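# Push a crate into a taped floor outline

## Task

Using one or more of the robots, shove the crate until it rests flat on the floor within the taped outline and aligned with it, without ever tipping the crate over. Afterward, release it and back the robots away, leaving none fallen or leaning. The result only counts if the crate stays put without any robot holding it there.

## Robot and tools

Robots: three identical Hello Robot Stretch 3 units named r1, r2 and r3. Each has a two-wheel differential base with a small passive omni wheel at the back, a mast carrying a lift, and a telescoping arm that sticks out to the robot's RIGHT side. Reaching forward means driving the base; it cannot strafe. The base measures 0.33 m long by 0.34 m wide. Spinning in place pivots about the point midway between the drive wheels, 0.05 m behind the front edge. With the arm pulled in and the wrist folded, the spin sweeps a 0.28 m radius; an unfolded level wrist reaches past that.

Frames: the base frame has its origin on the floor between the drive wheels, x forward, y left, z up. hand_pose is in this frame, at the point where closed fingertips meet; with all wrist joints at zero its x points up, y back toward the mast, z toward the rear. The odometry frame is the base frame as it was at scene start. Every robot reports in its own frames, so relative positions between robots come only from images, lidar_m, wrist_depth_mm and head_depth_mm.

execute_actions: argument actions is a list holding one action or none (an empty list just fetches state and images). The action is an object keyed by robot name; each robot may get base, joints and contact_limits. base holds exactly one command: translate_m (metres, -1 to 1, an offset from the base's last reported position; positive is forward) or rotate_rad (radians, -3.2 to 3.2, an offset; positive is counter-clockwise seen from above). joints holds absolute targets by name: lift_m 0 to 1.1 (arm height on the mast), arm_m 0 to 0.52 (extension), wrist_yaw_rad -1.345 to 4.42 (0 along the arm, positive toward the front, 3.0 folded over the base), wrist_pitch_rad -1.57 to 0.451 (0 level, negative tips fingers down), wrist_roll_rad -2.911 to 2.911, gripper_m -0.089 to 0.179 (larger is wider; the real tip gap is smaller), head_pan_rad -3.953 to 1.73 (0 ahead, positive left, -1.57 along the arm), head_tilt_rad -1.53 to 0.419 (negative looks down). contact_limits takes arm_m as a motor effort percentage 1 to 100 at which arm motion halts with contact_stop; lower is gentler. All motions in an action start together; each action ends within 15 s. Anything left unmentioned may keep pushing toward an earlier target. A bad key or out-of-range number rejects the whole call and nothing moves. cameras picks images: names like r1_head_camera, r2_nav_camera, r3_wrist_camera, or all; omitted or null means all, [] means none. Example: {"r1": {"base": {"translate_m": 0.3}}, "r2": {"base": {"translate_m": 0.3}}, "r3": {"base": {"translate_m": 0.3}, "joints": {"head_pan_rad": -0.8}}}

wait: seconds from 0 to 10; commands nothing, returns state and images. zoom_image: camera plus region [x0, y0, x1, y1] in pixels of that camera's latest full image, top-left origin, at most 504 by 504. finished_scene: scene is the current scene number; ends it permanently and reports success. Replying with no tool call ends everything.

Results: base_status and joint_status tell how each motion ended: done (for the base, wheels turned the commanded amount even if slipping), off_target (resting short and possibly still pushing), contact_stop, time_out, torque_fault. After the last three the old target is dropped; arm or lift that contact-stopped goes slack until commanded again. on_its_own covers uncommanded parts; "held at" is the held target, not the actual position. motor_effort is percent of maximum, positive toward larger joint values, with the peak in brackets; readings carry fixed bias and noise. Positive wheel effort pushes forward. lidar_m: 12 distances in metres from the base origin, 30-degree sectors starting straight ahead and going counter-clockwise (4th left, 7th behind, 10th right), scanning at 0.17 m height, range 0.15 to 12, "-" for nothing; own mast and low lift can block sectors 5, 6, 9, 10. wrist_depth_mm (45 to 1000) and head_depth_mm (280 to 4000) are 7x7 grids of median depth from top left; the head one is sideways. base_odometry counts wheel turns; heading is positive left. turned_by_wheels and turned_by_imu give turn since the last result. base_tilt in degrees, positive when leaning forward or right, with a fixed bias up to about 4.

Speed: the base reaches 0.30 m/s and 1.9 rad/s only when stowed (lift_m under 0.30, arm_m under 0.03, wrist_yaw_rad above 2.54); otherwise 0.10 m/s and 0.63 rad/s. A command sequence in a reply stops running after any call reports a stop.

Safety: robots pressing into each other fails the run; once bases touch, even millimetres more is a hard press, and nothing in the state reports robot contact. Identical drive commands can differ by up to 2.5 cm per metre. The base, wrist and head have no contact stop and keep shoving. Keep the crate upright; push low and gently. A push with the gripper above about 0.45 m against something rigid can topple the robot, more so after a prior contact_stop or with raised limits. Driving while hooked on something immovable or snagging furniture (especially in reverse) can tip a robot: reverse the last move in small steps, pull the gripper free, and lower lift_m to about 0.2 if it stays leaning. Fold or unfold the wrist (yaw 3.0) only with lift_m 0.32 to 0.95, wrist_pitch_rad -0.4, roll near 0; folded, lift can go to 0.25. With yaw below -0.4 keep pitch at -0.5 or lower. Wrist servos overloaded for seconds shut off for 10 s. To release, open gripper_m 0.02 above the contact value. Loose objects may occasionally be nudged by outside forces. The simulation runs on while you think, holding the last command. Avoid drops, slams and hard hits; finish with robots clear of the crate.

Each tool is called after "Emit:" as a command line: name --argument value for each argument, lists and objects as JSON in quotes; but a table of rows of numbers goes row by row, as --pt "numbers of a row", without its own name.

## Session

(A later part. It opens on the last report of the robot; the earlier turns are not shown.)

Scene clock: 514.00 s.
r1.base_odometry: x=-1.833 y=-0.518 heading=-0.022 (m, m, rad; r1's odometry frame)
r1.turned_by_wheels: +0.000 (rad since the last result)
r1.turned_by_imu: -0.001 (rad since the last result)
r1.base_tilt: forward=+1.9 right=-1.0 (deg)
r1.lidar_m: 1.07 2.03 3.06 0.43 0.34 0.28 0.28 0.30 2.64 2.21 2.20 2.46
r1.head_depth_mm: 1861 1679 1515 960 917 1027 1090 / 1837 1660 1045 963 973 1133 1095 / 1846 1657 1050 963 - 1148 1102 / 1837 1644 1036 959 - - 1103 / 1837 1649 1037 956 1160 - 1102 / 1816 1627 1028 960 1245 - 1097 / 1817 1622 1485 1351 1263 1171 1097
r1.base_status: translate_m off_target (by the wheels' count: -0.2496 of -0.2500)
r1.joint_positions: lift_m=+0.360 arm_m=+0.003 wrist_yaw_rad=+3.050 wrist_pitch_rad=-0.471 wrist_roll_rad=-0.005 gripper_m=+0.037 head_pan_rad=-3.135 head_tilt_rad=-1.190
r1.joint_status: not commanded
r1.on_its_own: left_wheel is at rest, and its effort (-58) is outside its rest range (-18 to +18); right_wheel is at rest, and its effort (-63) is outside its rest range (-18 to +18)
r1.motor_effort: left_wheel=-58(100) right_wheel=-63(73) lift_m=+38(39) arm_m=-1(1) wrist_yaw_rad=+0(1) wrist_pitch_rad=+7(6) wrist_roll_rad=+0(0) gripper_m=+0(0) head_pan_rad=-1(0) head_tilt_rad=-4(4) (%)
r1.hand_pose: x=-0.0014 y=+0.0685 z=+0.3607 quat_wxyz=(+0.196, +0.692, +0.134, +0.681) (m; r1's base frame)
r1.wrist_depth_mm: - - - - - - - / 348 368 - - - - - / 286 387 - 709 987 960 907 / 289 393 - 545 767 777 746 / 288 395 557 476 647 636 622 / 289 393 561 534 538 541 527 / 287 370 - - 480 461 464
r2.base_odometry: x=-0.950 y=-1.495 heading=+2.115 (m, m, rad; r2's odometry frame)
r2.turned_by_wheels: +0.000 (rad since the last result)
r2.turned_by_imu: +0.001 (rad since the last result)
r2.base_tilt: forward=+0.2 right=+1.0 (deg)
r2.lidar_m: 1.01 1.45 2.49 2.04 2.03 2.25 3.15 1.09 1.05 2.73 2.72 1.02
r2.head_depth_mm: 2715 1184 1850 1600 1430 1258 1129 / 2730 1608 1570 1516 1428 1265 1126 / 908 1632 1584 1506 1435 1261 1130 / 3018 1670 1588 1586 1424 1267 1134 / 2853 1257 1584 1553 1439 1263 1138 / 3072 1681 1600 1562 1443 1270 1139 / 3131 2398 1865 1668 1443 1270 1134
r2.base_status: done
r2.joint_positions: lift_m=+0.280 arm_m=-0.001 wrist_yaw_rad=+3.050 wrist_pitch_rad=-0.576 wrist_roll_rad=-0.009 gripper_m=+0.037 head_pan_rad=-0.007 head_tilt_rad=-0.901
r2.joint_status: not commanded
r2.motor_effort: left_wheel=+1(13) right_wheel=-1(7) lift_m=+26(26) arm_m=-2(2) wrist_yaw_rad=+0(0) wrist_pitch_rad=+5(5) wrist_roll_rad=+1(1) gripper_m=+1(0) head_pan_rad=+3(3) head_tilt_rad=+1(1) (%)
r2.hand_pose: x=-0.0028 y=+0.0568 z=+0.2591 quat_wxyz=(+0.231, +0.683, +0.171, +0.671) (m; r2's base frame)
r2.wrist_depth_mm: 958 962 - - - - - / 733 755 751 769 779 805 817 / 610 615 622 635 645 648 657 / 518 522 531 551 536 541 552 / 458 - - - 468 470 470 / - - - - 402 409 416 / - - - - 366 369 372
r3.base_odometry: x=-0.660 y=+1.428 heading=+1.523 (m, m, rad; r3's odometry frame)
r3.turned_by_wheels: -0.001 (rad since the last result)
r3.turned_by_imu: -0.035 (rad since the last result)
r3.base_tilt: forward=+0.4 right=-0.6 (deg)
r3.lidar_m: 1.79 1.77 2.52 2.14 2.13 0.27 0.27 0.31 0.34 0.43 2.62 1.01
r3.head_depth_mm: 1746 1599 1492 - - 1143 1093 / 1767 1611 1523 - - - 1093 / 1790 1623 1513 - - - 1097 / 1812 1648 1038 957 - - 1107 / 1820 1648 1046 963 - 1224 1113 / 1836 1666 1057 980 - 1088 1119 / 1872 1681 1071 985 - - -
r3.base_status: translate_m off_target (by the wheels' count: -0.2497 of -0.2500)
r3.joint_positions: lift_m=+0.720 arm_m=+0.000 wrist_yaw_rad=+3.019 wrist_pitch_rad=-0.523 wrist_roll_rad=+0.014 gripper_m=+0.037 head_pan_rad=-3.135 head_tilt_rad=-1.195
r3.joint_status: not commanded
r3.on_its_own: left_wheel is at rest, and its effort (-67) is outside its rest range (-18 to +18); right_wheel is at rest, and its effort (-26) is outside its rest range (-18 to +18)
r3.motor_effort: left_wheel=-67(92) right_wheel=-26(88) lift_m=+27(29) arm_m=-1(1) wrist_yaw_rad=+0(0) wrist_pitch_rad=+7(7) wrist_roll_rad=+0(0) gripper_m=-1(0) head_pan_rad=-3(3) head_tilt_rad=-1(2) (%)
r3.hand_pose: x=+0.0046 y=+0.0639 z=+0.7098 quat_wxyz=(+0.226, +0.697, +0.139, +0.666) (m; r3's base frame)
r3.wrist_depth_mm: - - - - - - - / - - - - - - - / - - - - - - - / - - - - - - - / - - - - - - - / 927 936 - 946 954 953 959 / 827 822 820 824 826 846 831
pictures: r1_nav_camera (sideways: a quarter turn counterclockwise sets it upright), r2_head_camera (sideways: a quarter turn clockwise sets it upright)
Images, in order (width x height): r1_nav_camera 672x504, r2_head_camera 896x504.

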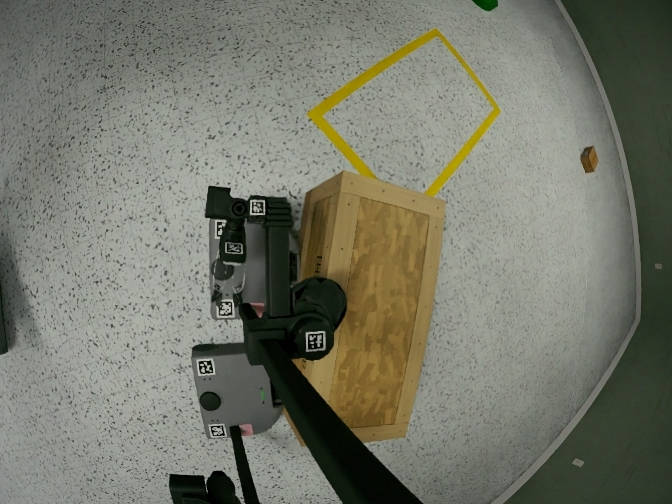

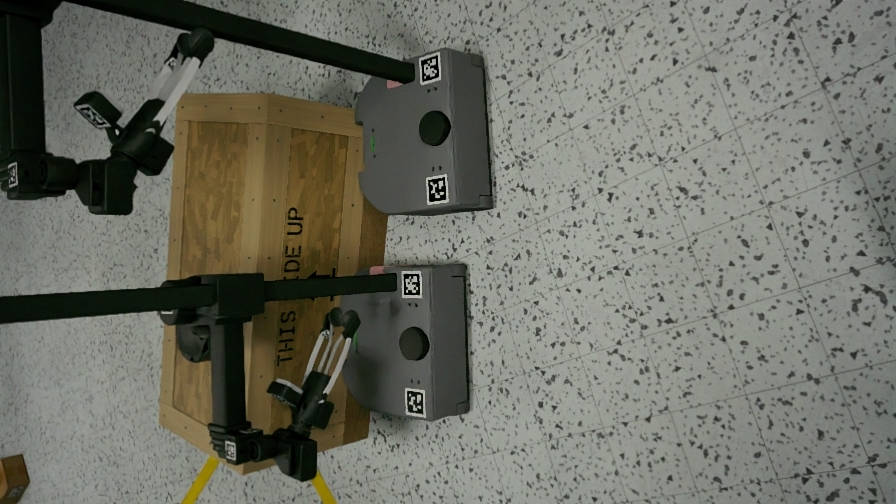

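Emit:
execute_actions --actions '[{"r1":{"base":{"translate_m":0.005}},"r3":{"base":{"rotate_rad":0.06}}}]' --cameras '[]'

Emit:
execute_actions --actions '[{"r1":{"base":{"translate_m":-0.35}},"r3":{"base":{"translate_m":-0.35}},"r2":{"base":{"translate_m":0.35}}}]' --cameras '["r2_head_camera","r1_nav_camera"]'

Scene clock: 524.90 s.
r1.base_odometry: x=-1.828 y=-0.518 heading=-0.022 (m, m, rad; r1's odometry frame)
r1.turned_by_wheels: +0.000 (rad since the last result)
r1.turned_by_imu: +0.000 (rad since the last result)
r1.base_tilt: forward=+1.9 right=-1.0 (deg)
r1.lidar_m: 1.06 2.03 3.06 0.43 0.34 0.28 0.28 0.31 2.64 2.21 2.20 2.45
r1.head_depth_mm: 1875 1674 1517 960 917 1033 1088 / 1841 1664 1048 964 985 1110 1097 / 1853 1643 1036 955 - 1155 1113 / 1824 1656 1042 956 - - 1101 / 1822 1651 1044 949 1186 - 1096 / 1830 1646 1035 958 1264 - 1101 / 1802 1642 1503 1349 1262 1175 1098
r1.base_status: done
r1.joint_positions: lift_m=+0.360 arm_m=+0.003 wrist_yaw_rad=+3.050 wrist_pitch_rad=-0.471 wrist_roll_rad=-0.005 gripper_m=+0.037 head_pan_rad=-3.135 head_tilt_rad=-1.190
r1.joint_status: not commanded
r1.motor_effort: left_wheel=+0(49) right_wheel=+1(52) lift_m=+37(38) arm_m=-1(1) wrist_yaw_rad=-1(1) wrist_pitch_rad=+6(7) wrist_roll_rad=+0(0) gripper_m=+0(0) head_pan_rad=-1(0) head_tilt_rad=-4(4) (%)
r1.hand_pose: x=-0.0014 y=+0.0685 z=+0.3607 quat_wxyz=(+0.196, +0.692, +0.134, +0.681) (m; r1's base frame)
r1.wrist_depth_mm: - - - - - - - / 345 373 - - - - - / 289 398 - 685 978 975 932 / 290 403 - 545 750 764 740 / 291 399 568 476 655 625 626 / 295 396 560 541 548 539 537 / 293 373 - - 481 474 463
r2.base_odometry: x=-0.950 y=-1.495 heading=+2.115 (m, m, rad; r2's odometry frame)
r2.turned_by_wheels: +0.000 (rad since the last result)
r2.turned_by_imu: -0.001 (rad since the last result)
r2.base_tilt: forward=+0.3 right=+1.0 (deg)
r2.lidar_m: 1.01 1.44 2.49 2.05 2.03 2.24 3.13 1.09 1.05 2.73 2.72 1.02
r2.head_depth_mm: 2723 1166 1856 1615 1425 1255 1120 / 961 1620 1581 1506 1430 1263 1131 / 909 1620 1590 1509 1431 1253 1125 / 3113 1689 1589 1578 1429 1265 1127 / 2847 1253 1596 1563 1433 1271 1129 / 3108 1692 1603 1565 1440 1267 1135 / 3134 2436 1880 1662 1443 1267 1137
r2.base_status: not commanded
r2.joint_positions: lift_m=+0.280 arm_m=-0.001 wrist_yaw_rad=+3.050 wrist_pitch_rad=-0.576 wrist_roll_rad=-0.009 gripper_m=+0.037 head_pan_rad=-0.007 head_tilt_rad=-0.901
r2.joint_status: not commanded
r2.motor_effort: left_wheel=+3(2) right_wheel=+0(1) lift_m=+26(27) arm_m=-2(2) wrist_yaw_rad=+1(1) wrist_pitch_rad=+5(5) wrist_roll_rad=+1(1) gripper_m=+0(0) head_pan_rad=+3(3) head_tilt_rad=+0(0) (%)
r2.hand_pose: x=-0.0028 y=+0.0568 z=+0.2591 quat_wxyz=(+0.231, +0.683, +0.171, +0.671) (m; r2's base frame)
r2.wrist_depth_mm: 962 961 - - - - - / 740 747 754 769 775 800 817 / 619 619 620 629 646 650 666 / 518 520 529 549 538 545 548 / 462 - - - 477 466 474 / - - - - 403 409 419 / - - - - 368 370 372
r3.base_odometry: x=-0.660 y=+1.428 heading=+1.583 (m, m, rad; r3's odometry frame)
r3.turned_by_wheels: +0.060 (rad since the last result)
r3.turned_by_imu: +0.059 (rad since the last result)
r3.base_tilt: forward=+0.4 right=-0.6 (deg)
r3.lidar_m: 1.77 1.78 2.43 2.13 2.13 0.27 0.27 0.32 0.33 0.43 2.62 1.01
r3.head_depth_mm: 1754 1602 1500 - - 1150 1093 / 1775 1610 1518 - - - 1092 / 1783 1623 1056 - - - 1101 / 1800 1631 1043 957 - - 1103 / 1810 1658 1046 974 - 1219 1109 / 1842 1668 1062 988 - 1084 1119 / 1860 1681 1066 974 - - -
r3.base_status: done
r3.joint_positions: lift_m=+0.720 arm_m=+0.000 wrist_yaw_rad=+3.019 wrist_pitch_rad=-0.523 wrist_roll_rad=+0.014 gripper_m=+0.037 head_pan_rad=-3.135 head_tilt_rad=-1.195
r3.joint_status: not commanded
r3.motor_effort: left_wheel=-2(62) right_wheel=+3(14) lift_m=+27(27) arm_m=-1(1) wrist_yaw_rad=+0(1) wrist_pitch_rad=+7(7) wrist_roll_rad=+0(0) gripper_m=+1(0) head_pan_rad=-4(4) head_tilt_rad=-2(1) (%)
r3.hand_pose: x=+0.0046 y=+0.0639 z=+0.7098 quat_wxyz=(+0.226, +0.697, +0.139, +0.666) (m; r3's base frame)
r3.wrist_depth_mm: - - - - - - - / - - - - - - - / - - - - - - - / - - - - - - - / - - - - - - - / 932 917 - 923 958 940 948 / 821 820 819 827 833 842 831
pictures: none
No camera images: the call's "cameras" was empty. Leave "cameras" out to get every camera's image.

Scene clock: 530.53 s.
r1.base_odometry: x=-2.177 y=-0.510 heading=-0.022 (m, m, rad; r1's odometry frame)
r1.turned_by_wheels: +0.000 (rad since the last result)
r1.turned_by_imu: +0.005 (rad since the last result)
r1.base_tilt: forward=+1.9 right=-1.0 (deg)
r1.lidar_m: 1.06 2.33 0.43 0.41 0.33 0.28 0.28 0.31 2.77 2.32 2.31 2.58
r1.head_depth_mm: 1844 1661 1516 967 912 1032 1086 / 1853 1661 1045 957 942 1052 1100 / 1840 1664 1040 958 - 1144 1107 / 1809 1647 1038 953 - - 1103 / 1817 1637 1040 953 1182 - 1103 / 1834 1634 1042 962 1270 - 1093 / 1813 1623 1487 1346 1260 1174 1092
r1.base_status: translate_m off_target (by the wheels' count: -0.3496 of -0.3500)
r1.joint_positions: lift_m=+0.360 arm_m=+0.003 wrist_yaw_rad=+3.051 wrist_pitch_rad=-0.471 wrist_roll_rad=-0.005 gripper_m=+0.037 head_pan_rad=-3.135 head_tilt_rad=-1.190
r1.joint_status: not commanded
r1.on_its_own: left_wheel is at rest, and its effort (-61) is outside its rest range (-18 to +18); right_wheel is at rest, and its effort (-54) is outside its rest range (-18 to +18)
r1.motor_effort: left_wheel=-61(100) right_wheel=-54(69) lift_m=+38(37) arm_m=-1(1) wrist_yaw_rad=-1(0) wrist_pitch_rad=+6(6) wrist_roll_rad=+0(0) gripper_m=+0(0) head_pan_rad=-1(1) head_tilt_rad=-4(4) (%)
r1.hand_pose: x=-0.0015 y=+0.0685 z=+0.3607 quat_wxyz=(+0.196, +0.692, +0.134, +0.681) (m; r1's base frame)
r1.wrist_depth_mm: - - - - - - - / 347 361 - - - - - / 280 380 - 677 - 978 928 / 278 382 - 553 744 763 762 / 284 390 551 459 638 636 633 / 284 383 545 520 522 558 524 / 283 363 - - 479 466 464
r2.base_odometry: x=-1.132 y=-1.196 heading=+2.115 (m, m, rad; r2's odometry frame)
r2.turned_by_wheels: +0.000 (rad since the last result)
r2.turned_by_imu: +0.002 (rad since the last result)
r2.base_tilt: forward=+0.2 right=+0.9 (deg)
r2.lidar_m: 0.99 1.44 2.64 2.16 2.15 2.39 3.46 1.30 1.40 2.61 2.60 1.12
r2.head_depth_mm: 981 1171 1861 1642 1430 1260 1124 / 950 1610 1589 1503 1422 1260 1126 / 923 1564 1586 1486 1434 1259 1131 / 3075 1671 1579 1580 1434 1266 1127 / 2869 1250 1587 1548 1430 1267 1122 / 3108 1687 1604 1569 1440 1266 1140 / 3087 2436 1818 1660 1441 1268 1135
r2.base_status: done
r2.joint_positions: lift_m=+0.280 arm_m=-0.001 wrist_yaw_rad=+3.050 wrist_pitch_rad=-0.576 wrist_roll_rad=-0.009 gripper_m=+0.037 head_pan_rad=-0.007 head_tilt_rad=-0.901
r2.joint_status: not commanded
r2.motor_effort: left_wheel=+2(11) right_wheel=+0(6) lift_m=+26(26) arm_m=-3(2) wrist_yaw_rad=+1(1) wrist_pitch_rad=+5(5) wrist_roll_rad=+1(1) gripper_m=+1(1) head_pan_rad=+3(3) head_tilt_rad=+0(1) (%)
r2.hand_pose: x=-0.0028 y=+0.0568 z=+0.2591 quat_wxyz=(+0.231, +0.683, +0.171, +0.671) (m; r2's base frame)
r2.wrist_depth_mm: 939 950 - - - - - / 731 748 778 769 788 792 819 / 615 618 623 626 642 639 651 / 516 524 532 544 534 540 547 / 468 - - - 474 468 476 / - - - - 402 410 418 / - - - - 366 368 372
r3.base_odometry: x=-0.656 y=+1.078 heading=+1.582 (m, m, rad; r3's odometry frame)
r3.turned_by_wheels: -0.001 (rad since the last result)
r3.turned_by_imu: -0.059 (rad since the last result)
r3.base_tilt: forward=+0.5 right=-0.5 (deg)
r3.lidar_m: 1.00 2.08 2.41 2.04 2.05 0.27 0.27 0.31 0.32 0.41 2.71 0.99
r3.head_depth_mm: 1760 1595 1497 - - 1146 1090 / 1776 1610 1526 - - - 1089 / 1794 1632 1057 - - - 1100 / 1807 1638 1039 956 - - 1102 / 1824 1652 1048 970 - 1225 1111 / 1829 1669 1059 981 - 1074 1123 / 1858 1683 1064 977 - - -
r3.base_status: translate_m off_target (by the wheels' count: -0.3497 of -0.3500)
r3.joint_positions: lift_m=+0.720 arm_m=+0.000 wrist_yaw_rad=+3.019 wrist_pitch_rad=-0.523 wrist_roll_rad=+0.014 gripper_m=+0.037 head_pan_rad=-3.135 head_tilt_rad=-1.195
r3.joint_status: not commanded
r3.on_its_own: left_wheel is at rest, and its effort (-64) is outside its rest range (-18 to +18); right_wheel is at rest, and its effort (-30) is outside its rest range (-18 to +18)
r3.motor_effort: left_wheel=-64(91) right_wheel=-30(84) lift_m=+27(27) arm_m=-1(1) wrist_yaw_rad=-1(0) wrist_pitch_rad=+7(7) wrist_roll_rad=+0(0) gripper_m=+0(1) head_pan_rad=-2(4) head_tilt_rad=-2(3) (%)
r3.hand_pose: x=+0.0046 y=+0.0639 z=+0.7098 quat_wxyz=(+0.226, +0.697, +0.139, +0.666) (m; r3's base frame)
r3.wrist_depth_mm: - - - - - - - / - - - - - - - / - - - - - - - / - - - - - - - / - - - - - - - / 928 943 - 927 963 947 943 / 824 831 826 829 832 848 834
pictures: r1_nav_camera (sideways: a quarter turn counterclockwise sets it upright), r2_head_camera (sideways: a quarter turn clockwise sets it upright)
Images, in order (width x height): r1_nav_camera 672x504, r2_head_camera 896x504.

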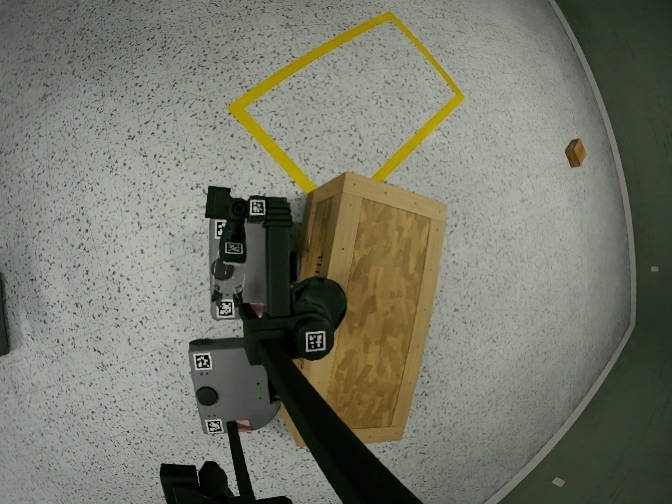

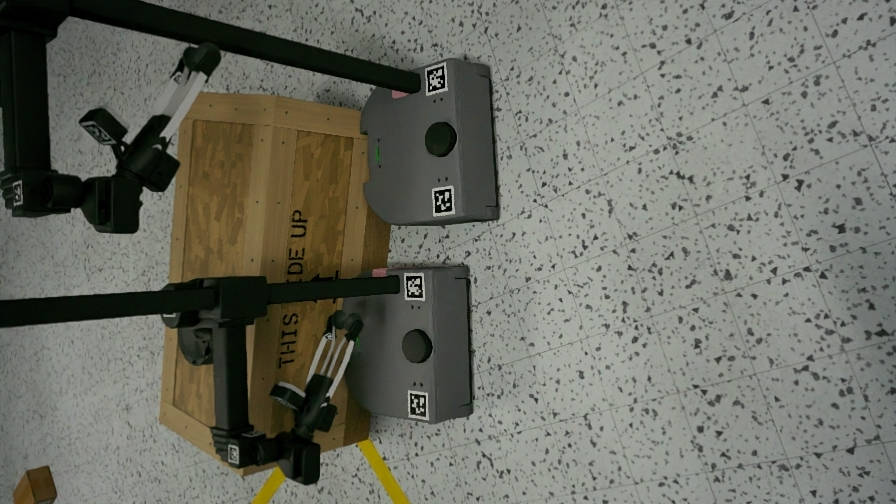

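Emit:
execute_actions --actions '[{"r1":{"base":{"translate_m":-0.3}},"r3":{"base":{"translate_m":-0.3}},"r2":{"base":{"translate_m":0.3}}}]' --cameras '["r2_head_camera","r1_nav_camera"]'

Scene clock: 538.00 s.
r1.base_odometry: x=-2.477 y=-0.504 heading=-0.022 (m, m, rad; r1's odometry frame)
r1.turned_by_wheels: +0.000 (rad since the last result)
r1.turned_by_imu: +0.000 (rad since the last result)
r1.base_tilt: forward=+1.9 right=-1.0 (deg)
r1.lidar_m: 1.06 2.60 0.42 0.41 0.33 0.28 0.28 0.31 2.90 2.42 2.41 2.70
r1.head_depth_mm: 1835 1666 1510 960 913 1031 1078 / 1838 1665 1040 963 930 1037 1092 / 1833 1661 1044 956 - 1147 1110 / 1818 1643 1040 956 - - 1102 / 1814 1640 1040 953 1200 - 1093 / 1813 1649 1050 960 1258 - 1096 / 1826 1641 1491 1352 1260 1172 1095
r1.base_status: translate_m off_target (by the wheels' count: -0.2997 of -0.3000)
r1.joint_positions: lift_m=+0.360 arm_m=+0.003 wrist_yaw_rad=+3.051 wrist_pitch_rad=-0.471 wrist_roll_rad=-0.005 gripper_m=+0.037 head_pan_rad=-3.135 head_tilt_rad=-1.190
r1.joint_status: not commanded
r1.on_its_own: left_wheel is at rest, and its effort (-66) is outside its rest range (-18 to +18); right_wheel is at rest, and its effort (-46) is outside its rest range (-18 to +18)
r1.motor_effort: left_wheel=-66(85) right_wheel=-46(65) lift_m=+37(37) arm_m=-1(1) wrist_yaw_rad=+0(1) wrist_pitch_rad=+6(6) wrist_roll_rad=+0(0) gripper_m=+0(0) head_pan_rad=-1(1) head_tilt_rad=-5(5) (%)
r1.hand_pose: x=-0.0015 y=+0.0685 z=+0.3607 quat_wxyz=(+0.196, +0.692, +0.134, +0.681) (m; r1's base frame)
r1.wrist_depth_mm: - - - - - - - / 346 363 - - - - - / 278 372 - 693 - 962 934 / 280 379 - 544 775 763 751 / 280 383 538 454 642 644 610 / 283 380 543 506 525 545 518 / 283 361 - - 475 472 458
r2.base_odometry: x=-1.287 y=-0.939 heading=+2.115 (m, m, rad; r2's odometry frame)
r2.turned_by_wheels: +0.000 (rad since the last result)
r2.turned_by_imu: +0.001 (rad since the last result)
r2.base_tilt: forward=+0.2 right=+0.9 (deg)
r2.lidar_m: 0.98 1.45 2.75 2.26 2.25 2.51 3.74 1.55 3.06 2.51 2.50 1.10
r2.head_depth_mm: 953 2161 1887 1630 1422 1258 1126 / 945 1622 1581 1479 1431 1260 1123 / 926 1565 1572 1491 1430 1262 1130 / 3060 1679 1591 1587 1436 1265 1134 / 2853 1246 1568 1561 1435 1270 1133 / 3074 1676 1603 1553 1432 1267 1131 / 3031 2419 1841 1664 1442 1272 1134
r2.base_status: done
r2.joint_positions: lift_m=+0.280 arm_m=-0.001 wrist_yaw_rad=+3.050 wrist_pitch_rad=-0.576 wrist_roll_rad=-0.009 gripper_m=+0.037 head_pan_rad=-0.007 head_tilt_rad=-0.901
r2.joint_status: not commanded
r2.motor_effort: left_wheel=+2(11) right_wheel=+0(7) lift_m=+26(26) arm_m=-2(2) wrist_yaw_rad=+1(1) wrist_pitch_rad=+5(5) wrist_roll_rad=+1(1) gripper_m=+1(0) head_pan_rad=+3(3) head_tilt_rad=+1(0) (%)
r2.hand_pose: x=-0.0028 y=+0.0568 z=+0.2591 quat_wxyz=(+0.231, +0.683, +0.171, +0.671) (m; r2's base frame)
r2.wrist_depth_mm: 956 962 - - - - - / 747 744 758 767 791 794 790 / 607 615 627 634 635 647 657 / 519 521 532 548 540 546 544 / 464 - - - 470 468 472 / - - - - 406 410 415 / - - - - 368 365 371
r3.base_odometry: x=-0.653 y=+0.778 heading=+1.581 (m, m, rad; r3's odometry frame)
r3.turned_by_wheels: -0.001 (rad since the last result)
r3.turned_by_imu: -0.021 (rad since the last result)
r3.base_tilt: forward=+0.5 right=-0.6 (deg)
r3.lidar_m: 0.98 2.39 2.34 1.97 1.96 0.27 0.27 0.31 0.32 0.41 2.79 0.99
r3.head_depth_mm: 1751 1594 1499 - - 1149 1099 / 1775 1609 1520 - - - 1094 / 1784 1625 1523 - - - 1103 / 1803 1642 1039 955 - - 1106 / 1827 1643 1048 967 - 1222 1110 / 1847 1664 1058 982 - 1075 1119 / 1876 1681 1066 985 - - -
r3.base_status: translate_m off_target (by the wheels' count: -0.2997 of -0.3000)
r3.joint_positions: lift_m=+0.720 arm_m=+0.000 wrist_yaw_rad=+3.019 wrist_pitch_rad=-0.523 wrist_roll_rad=+0.014 gripper_m=+0.037 head_pan_rad=-3.135 head_tilt_rad=-1.195
r3.joint_status: not commanded
r3.on_its_own: left_wheel is at rest, and its effort (-69) is outside its rest range (-18 to +18); right_wheel is at rest, and its effort (-33) is outside its rest range (-18 to +18)
r3.motor_effort: left_wheel=-69(84) right_wheel=-33(57) lift_m=+27(27) arm_m=-1(1) wrist_yaw_rad=-1(0) wrist_pitch_rad=+7(7) wrist_roll_rad=+0(0) gripper_m=+0(2) head_pan_rad=-4(4) head_tilt_rad=-1(2) (%)
r3.hand_pose: x=+0.0046 y=+0.0639 z=+0.7098 quat_wxyz=(+0.226, +0.697, +0.139, +0.666) (m; r3's base frame)
r3.wrist_depth_mm: - - - - - - - / - - - - - - - / - - - - - - - / - - - - - - - / - - - - - - - / 930 922 - 917 961 929 956 / 818 830 816 828 835 836 837
pictures: r1_nav_camera (sideways: a quarter turn counterclockwise sets it upright), r2_head_camera (sideways: a quarter turn clockwise sets it upright)
Images, in order (width x height): r1_nav_camera 672x504, r2_head_camera 896x504.

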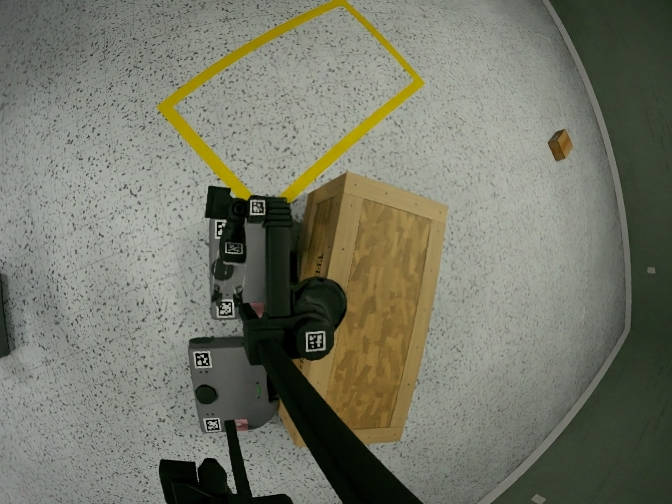

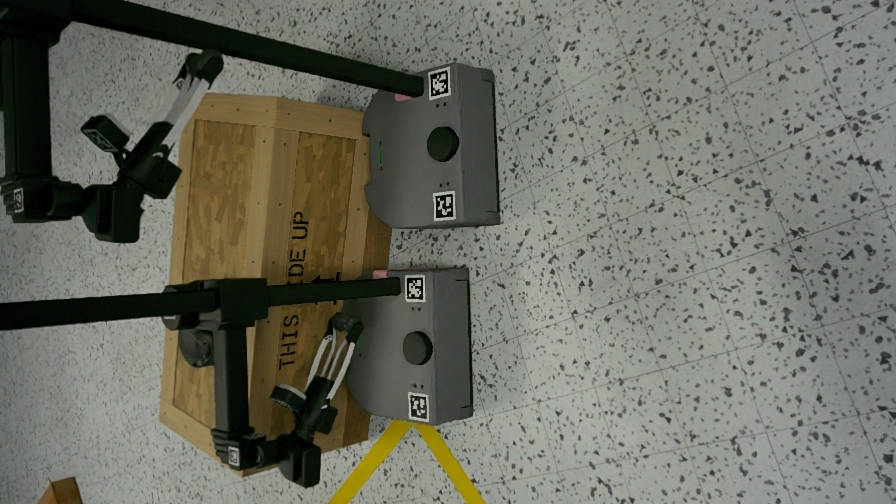

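Emit:
execute_actions --actions '[{"r1":{"base":{"translate_m":-0.33}},"r3":{"base":{"translate_m":-0.33}},"r2":{"base":{"translate_m":0.33}}}]' --cameras '["r2_head_camera","r2_nav_camera"]'

Scene clock: 547.47 s.
r1.base_odometry: x=-2.806 y=-0.496 heading=-0.023 (m, m, rad; r1's odometry frame)
r1.turned_by_wheels: +0.000 (rad since the last result)
r1.turned_by_imu: +0.001 (rad since the last result)
r1.base_tilt: forward=+1.9 right=-1.0 (deg)
r1.lidar_m: 1.06 2.90 0.41 0.41 0.33 0.28 0.28 0.31 3.02 2.50 2.51 2.80
r1.head_depth_mm: 1837 1673 1525 965 908 1029 1076 / 1849 1668 1046 962 929 1034 1087 / 1847 1655 1039 959 - 1144 1103 / 1827 1640 1040 958 - - 1102 / 1825 1656 1034 957 1197 - 1101 / 1805 1640 1044 961 1265 - 1096 / 1797 1639 1496 1349 1266 1166 1094
r1.base_status: translate_m off_target (by the wheels' count: -0.3297 of -0.3300)
r1.joint_positions: lift_m=+0.360 arm_m=+0.003 wrist_yaw_rad=+3.051 wrist_pitch_rad=-0.471 wrist_roll_rad=-0.005 gripper_m=+0.037 head_pan_rad=-3.135 head_tilt_rad=-1.190
r1.joint_status: not commanded
r1.on_its_own: left_wheel is at rest, and its effort (-62) is outside its rest range (-18 to +18); right_wheel is at rest, and its effort (-49) is outside its rest range (-18 to +18)
r1.motor_effort: left_wheel=-62(87) right_wheel=-49(65) lift_m=+37(37) arm_m=-1(1) wrist_yaw_rad=+0(1) wrist_pitch_rad=+6(6) wrist_roll_rad=+0(0) gripper_m=+0(0) head_pan_rad=-1(2) head_tilt_rad=-4(4) (%)
r1.hand_pose: x=-0.0015 y=+0.0685 z=+0.3607 quat_wxyz=(+0.196, +0.692, +0.134, +0.681) (m; r1's base frame)
r1.wrist_depth_mm: - - - - - - - / 347 360 - - - - - / 278 373 - 683 997 941 947 / 276 380 - 536 745 763 775 / 280 376 532 462 628 643 639 / 283 386 544 509 523 543 537 / 282 362 - - 478 472 471
r2.base_odometry: x=-1.458 y=-0.657 heading=+2.115 (m, m, rad; r2's odometry frame)
r2.turned_by_wheels: +0.000 (rad since the last result)
r2.turned_by_imu: +0.001 (rad since the last result)
r2.base_tilt: forward=+0.2 right=+0.9 (deg)
r2.lidar_m: 0.98 1.44 2.86 2.38 2.37 2.62 4.04 1.83 2.91 2.40 2.39 1.10
r2.head_depth_mm: 950 2163 1849 1650 1420 1253 1122 / 943 1615 1579 1485 1428 1264 1129 / 931 1575 1557 1479 1441 1255 1139 / 2956 1673 1595 1588 1428 1264 1131 / 2849 1244 1556 1559 1432 1274 1136 / 3108 1695 1587 1560 1438 1274 1136 / 3116 2395 1830 1669 1446 1273 1141
r2.base_status: done
r2.joint_positions: lift_m=+0.280 arm_m=-0.001 wrist_yaw_rad=+3.050 wrist_pitch_rad=-0.576 wrist_roll_rad=-0.009 gripper_m=+0.037 head_pan_rad=-0.007 head_tilt_rad=-0.901
r2.joint_status: not commanded
r2.motor_effort: left_wheel=+0(10) right_wheel=+0(7) lift_m=+26(26) arm_m=-2(3) wrist_yaw_rad=+1(1) wrist_pitch_rad=+5(5) wrist_roll_rad=+1(1) gripper_m=+0(1) head_pan_rad=+4(4) head_tilt_rad=+1(1) (%)
r2.hand_pose: x=-0.0028 y=+0.0568 z=+0.2591 quat_wxyz=(+0.231, +0.683, +0.171, +0.671) (m; r2's base frame)
r2.wrist_depth_mm: 952 961 - - - - - / 750 754 783 770 797 801 819 / 616 626 620 629 648 645 652 / 510 524 540 545 530 547 550 / 459 - - - 474 475 473 / - - - - 407 411 415 / - - - - 366 369 371
r3.base_odometry: x=-0.650 y=+0.449 heading=+1.580 (m, m, rad; r3's odometry frame)
r3.turned_by_wheels: -0.001 (rad since the last result)
r3.turned_by_imu: -0.010 (rad since the last result)
r3.base_tilt: forward=+0.5 right=-0.6 (deg)
r3.lidar_m: 0.98 2.74 2.23 1.86 1.86 0.27 0.27 0.31 0.31 0.41 2.90 1.01
r3.head_depth_mm: 1747 1594 1497 - - 1147 1092 / 1763 1607 1518 - - - 1093 / 1802 1631 1513 - - - 1096 / 1813 1629 1040 957 - - 1105 / 1841 1647 1044 966 - 1221 1113 / 1835 1664 1056 982 - 1074 1123 / 1868 1675 1066 978 - - -
r3.base_status: translate_m off_target (by the wheels' count: -0.3297 of -0.3300)
r3.joint_positions: lift_m=+0.720 arm_m=+0.000 wrist_yaw_rad=+3.019 wrist_pitch_rad=-0.523 wrist_roll_rad=+0.014 gripper_m=+0.037 head_pan_rad=-3.135 head_tilt_rad=-1.195
r3.joint_status: not commanded
r3.on_its_own: left_wheel is at rest, and its effort (-74) is outside its rest range (-18 to +18); right_wheel is at rest, and its effort (-29) is outside its rest range (-18 to +18)
r3.motor_effort: left_wheel=-74(80) right_wheel=-29(59) lift_m=+27(27) arm_m=-1(1) wrist_yaw_rad=-1(0) wrist_pitch_rad=+7(7) wrist_roll_rad=+0(0) gripper_m=-1(0) head_pan_rad=-4(3) head_tilt_rad=-2(1) (%)
r3.hand_pose: x=+0.0046 y=+0.0639 z=+0.7098 quat_wxyz=(+0.226, +0.697, +0.139, +0.666) (m; r3's base frame)
r3.wrist_depth_mm: - - - - - - - / - - - - - - - / - - - - - - - / - - - - - - - / - - - - - - - / 923 919 - 934 975 960 938 / 825 822 817 825 838 842 821
pictures: r2_head_camera (sideways: a quarter turn clockwise sets it upright), r2_nav_camera (sideways: a quarter turn counterclockwise sets it upright)
Images, in order (width x height): r2_head_camera 896x504, r2_nav_camera 672x504.

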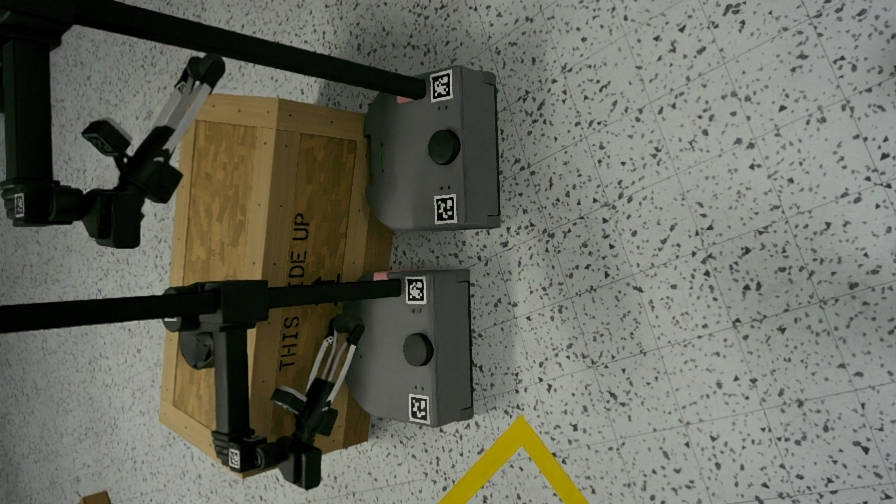

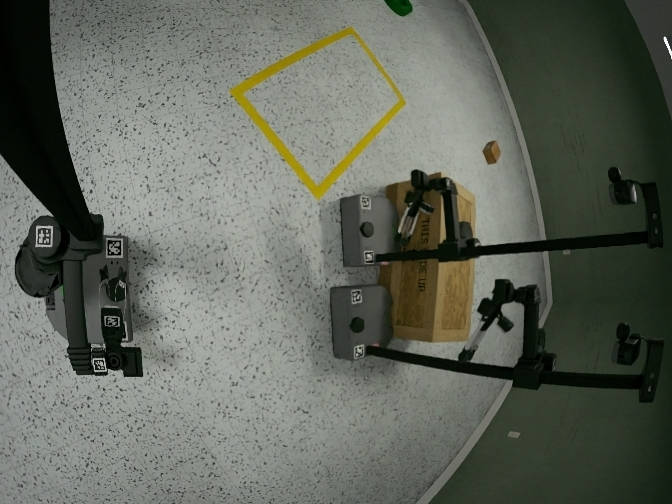

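Emit:
execute_actions --actions '[{"r1":{"base":{"translate_m":-0.43}},"r3":{"base":{"translate_m":-0.43}},"r2":{"base":{"translate_m":0.43}}}]' --cameras '["r2_head_camera","r2_nav_camera"]'

Scene clock: 567.43 s.
r1.base_odometry: x=-3.236 y=-0.486 heading=-0.023 (m, m, rad; r1's odometry frame)
r1.turned_by_wheels: +0.000 (rad since the last result)
r1.turned_by_imu: +0.001 (rad since the last result)
r1.base_tilt: forward=+1.9 right=-1.0 (deg)
r1.lidar_m: 1.06 3.27 0.41 0.40 0.33 0.28 0.27 0.31 3.19 2.63 2.62 2.96
r1.head_depth_mm: 1841 1664 1511 960 906 1023 1078 / 1848 1651 1048 961 924 1046 1083 / 1843 1661 1040 957 - 1148 1102 / 1822 1648 1036 955 - - 1105 / 1820 1649 1039 953 1195 - 1099 / 1836 1656 1049 961 1264 - 1098 / 1816 1621 1486 1343 1259 1172 1099
r1.base_status: translate_m off_target (by the wheels' count: -0.4297 of -0.4300)
r1.joint_positions: lift_m=+0.360 arm_m=+0.003 wrist_yaw_rad=+3.051 wrist_pitch_rad=-0.471 wrist_roll_rad=-0.005 gripper_m=+0.037 head_pan_rad=-3.135 head_tilt_rad=-1.190
r1.joint_status: not commanded
r1.on_its_own: left_wheel is at rest, and its effort (-66) is outside its rest range (-18 to +18); right_wheel is at rest, and its effort (-46) is outside its rest range (-18 to +18)
r1.motor_effort: left_wheel=-66(87) right_wheel=-46(61) lift_m=+37(37) arm_m=+0(1) wrist_yaw_rad=+0(1) wrist_pitch_rad=+6(7) wrist_roll_rad=+0(0) gripper_m=+0(0) head_pan_rad=-1(2) head_tilt_rad=-4(4) (%)
r1.hand_pose: x=-0.0015 y=+0.0685 z=+0.3607 quat_wxyz=(+0.196, +0.692, +0.134, +0.681) (m; r1's base frame)
r1.wrist_depth_mm: - - - - - - - / 348 359 - - - - - / 276 373 - 666 979 971 931 / 277 377 - 548 734 762 750 / 278 384 530 466 639 639 616 / 282 377 549 502 524 553 523 / 284 361 - - 478 474 467
r2.base_odometry: x=-1.681 y=-0.289 heading=+2.115 (m, m, rad; r2's odometry frame)
r2.turned_by_wheels: +0.000 (rad since the last result)
r2.turned_by_imu: +0.002 (rad since the last result)
r2.base_tilt: forward=+0.2 right=+1.0 (deg)
r2.lidar_m: 0.98 1.43 3.02 2.52 2.51 2.78 4.42 2.22 2.74 2.25 2.24 1.09
r2.head_depth_mm: 944 2160 1884 1642 1431 1259 1124 / 940 1614 1582 1481 1433 1262 1127 / 929 1564 1559 1478 1430 1266 1128 / 2959 1635 1585 1584 1431 1265 1136 / 2818 1244 1579 1556 1434 1260 1126 / 3160 1693 1612 1562 1450 1266 1132 / 3144 2415 1836 1665 1444 1274 1138
r2.base_status: done
r2.joint_positions: lift_m=+0.280 arm_m=-0.001 wrist_yaw_rad=+3.050 wrist_pitch_rad=-0.576 wrist_roll_rad=-0.009 gripper_m=+0.037 head_pan_rad=-0.007 head_tilt_rad=-0.901
r2.joint_status: not commanded
r2.motor_effort: left_wheel=+0(11) right_wheel=+1(8) lift_m=+26(26) arm_m=-2(2) wrist_yaw_rad=+0(1) wrist_pitch_rad=+5(5) wrist_roll_rad=+1(1) gripper_m=+0(0) head_pan_rad=+3(3) head_tilt_rad=+0(0) (%)
r2.hand_pose: x=-0.0028 y=+0.0568 z=+0.2591 quat_wxyz=(+0.231, +0.683, +0.171, +0.671) (m; r2's base frame)
r2.wrist_depth_mm: 945 960 - - - - - / 756 745 761 766 782 808 822 / 604 605 632 636 636 646 655 / 518 524 533 550 539 539 553 / 462 - - - 471 471 471 / - - - - 404 413 416 / - - - - 366 364 371
r3.base_odometry: x=-0.646 y=+0.019 heading=+1.579 (m, m, rad; r3's odometry frame)
r3.turned_by_wheels: -0.001 (rad since the last result)
r3.turned_by_imu: -0.004 (rad since the last result)
r3.base_tilt: forward=+0.4 right=-0.5 (deg)
r3.lidar_m: 0.98 3.85 2.07 1.72 1.72 0.27 0.27 0.31 0.31 0.41 3.00 1.09
r3.head_depth_mm: 1758 1589 1497 - - 1148 1094 / 1775 1603 1518 - - - 1095 / 1784 1625 1509 - - - 1096 / 1812 1641 1042 956 - - 1104 / 1809 1653 1051 966 - 1218 1105 / 1839 1667 1058 985 - 1073 1122 / 1860 1672 1066 978 - - -
r3.base_status: translate_m off_target (by the wheels' count: -0.4297 of -0.4300)
r3.joint_positions: lift_m=+0.720 arm_m=+0.000 wrist_yaw_rad=+3.019 wrist_pitch_rad=-0.523 wrist_roll_rad=+0.014 gripper_m=+0.037 head_pan_rad=-3.135 head_tilt_rad=-1.195
r3.joint_status: not commanded
r3.on_its_own: left_wheel is at rest, and its effort (-72) is outside its rest range (-18 to +18); right_wheel is at rest, and its effort (-32) is outside its rest range (-18 to +18)
r3.motor_effort: left_wheel=-72(79) right_wheel=-32(55) lift_m=+27(27) arm_m=-1(1) wrist_yaw_rad=-1(0) wrist_pitch_rad=+7(7) wrist_roll_rad=+0(0) gripper_m=+0(0) head_pan_rad=-3(2) head_tilt_rad=-2(1) (%)
r3.hand_pose: x=+0.0046 y=+0.0639 z=+0.7098 quat_wxyz=(+0.226, +0.697, +0.139, +0.666) (m; r3's base frame)
r3.wrist_depth_mm: - - - - - - - / - - - - - - - / - - - - - - - / - - - - - - - / - - - - - - - / 932 928 - 941 958 953 937 / 828 830 809 828 836 838 834
pictures: r2_head_camera (sideways: a quarter turn clockwise sets it upright), r2_nav_camera (sideways: a quarter turn counterclockwise sets it upright)
Images, in order (width x height): r2_head_camera 896x504, r2_nav_camera 672x504.

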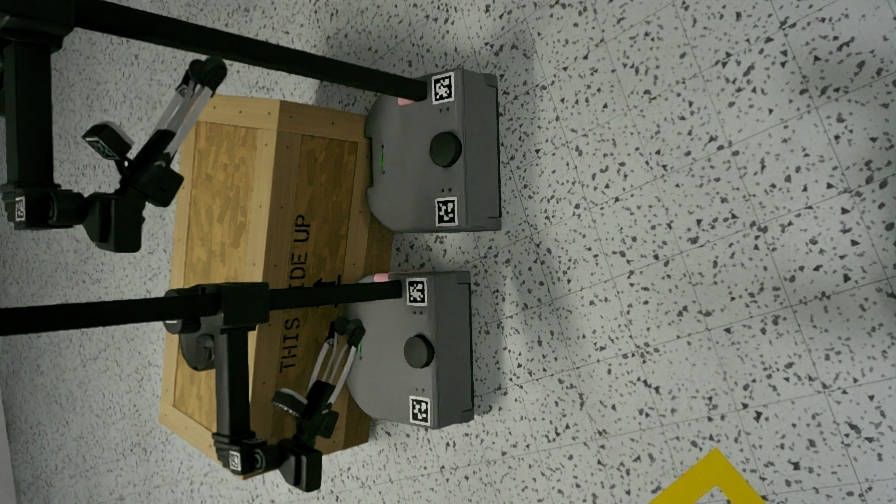

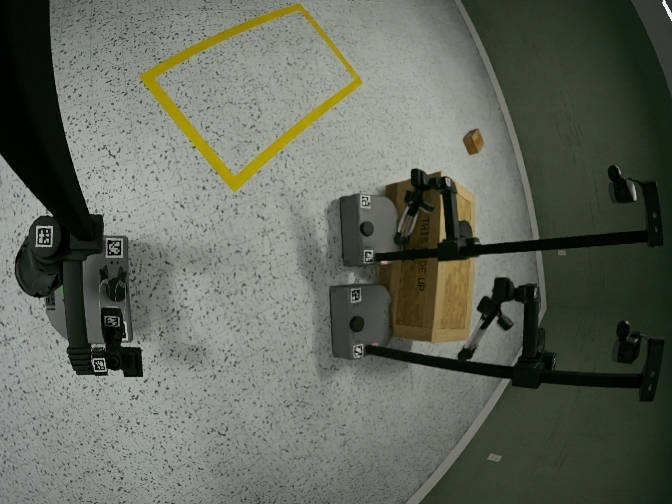

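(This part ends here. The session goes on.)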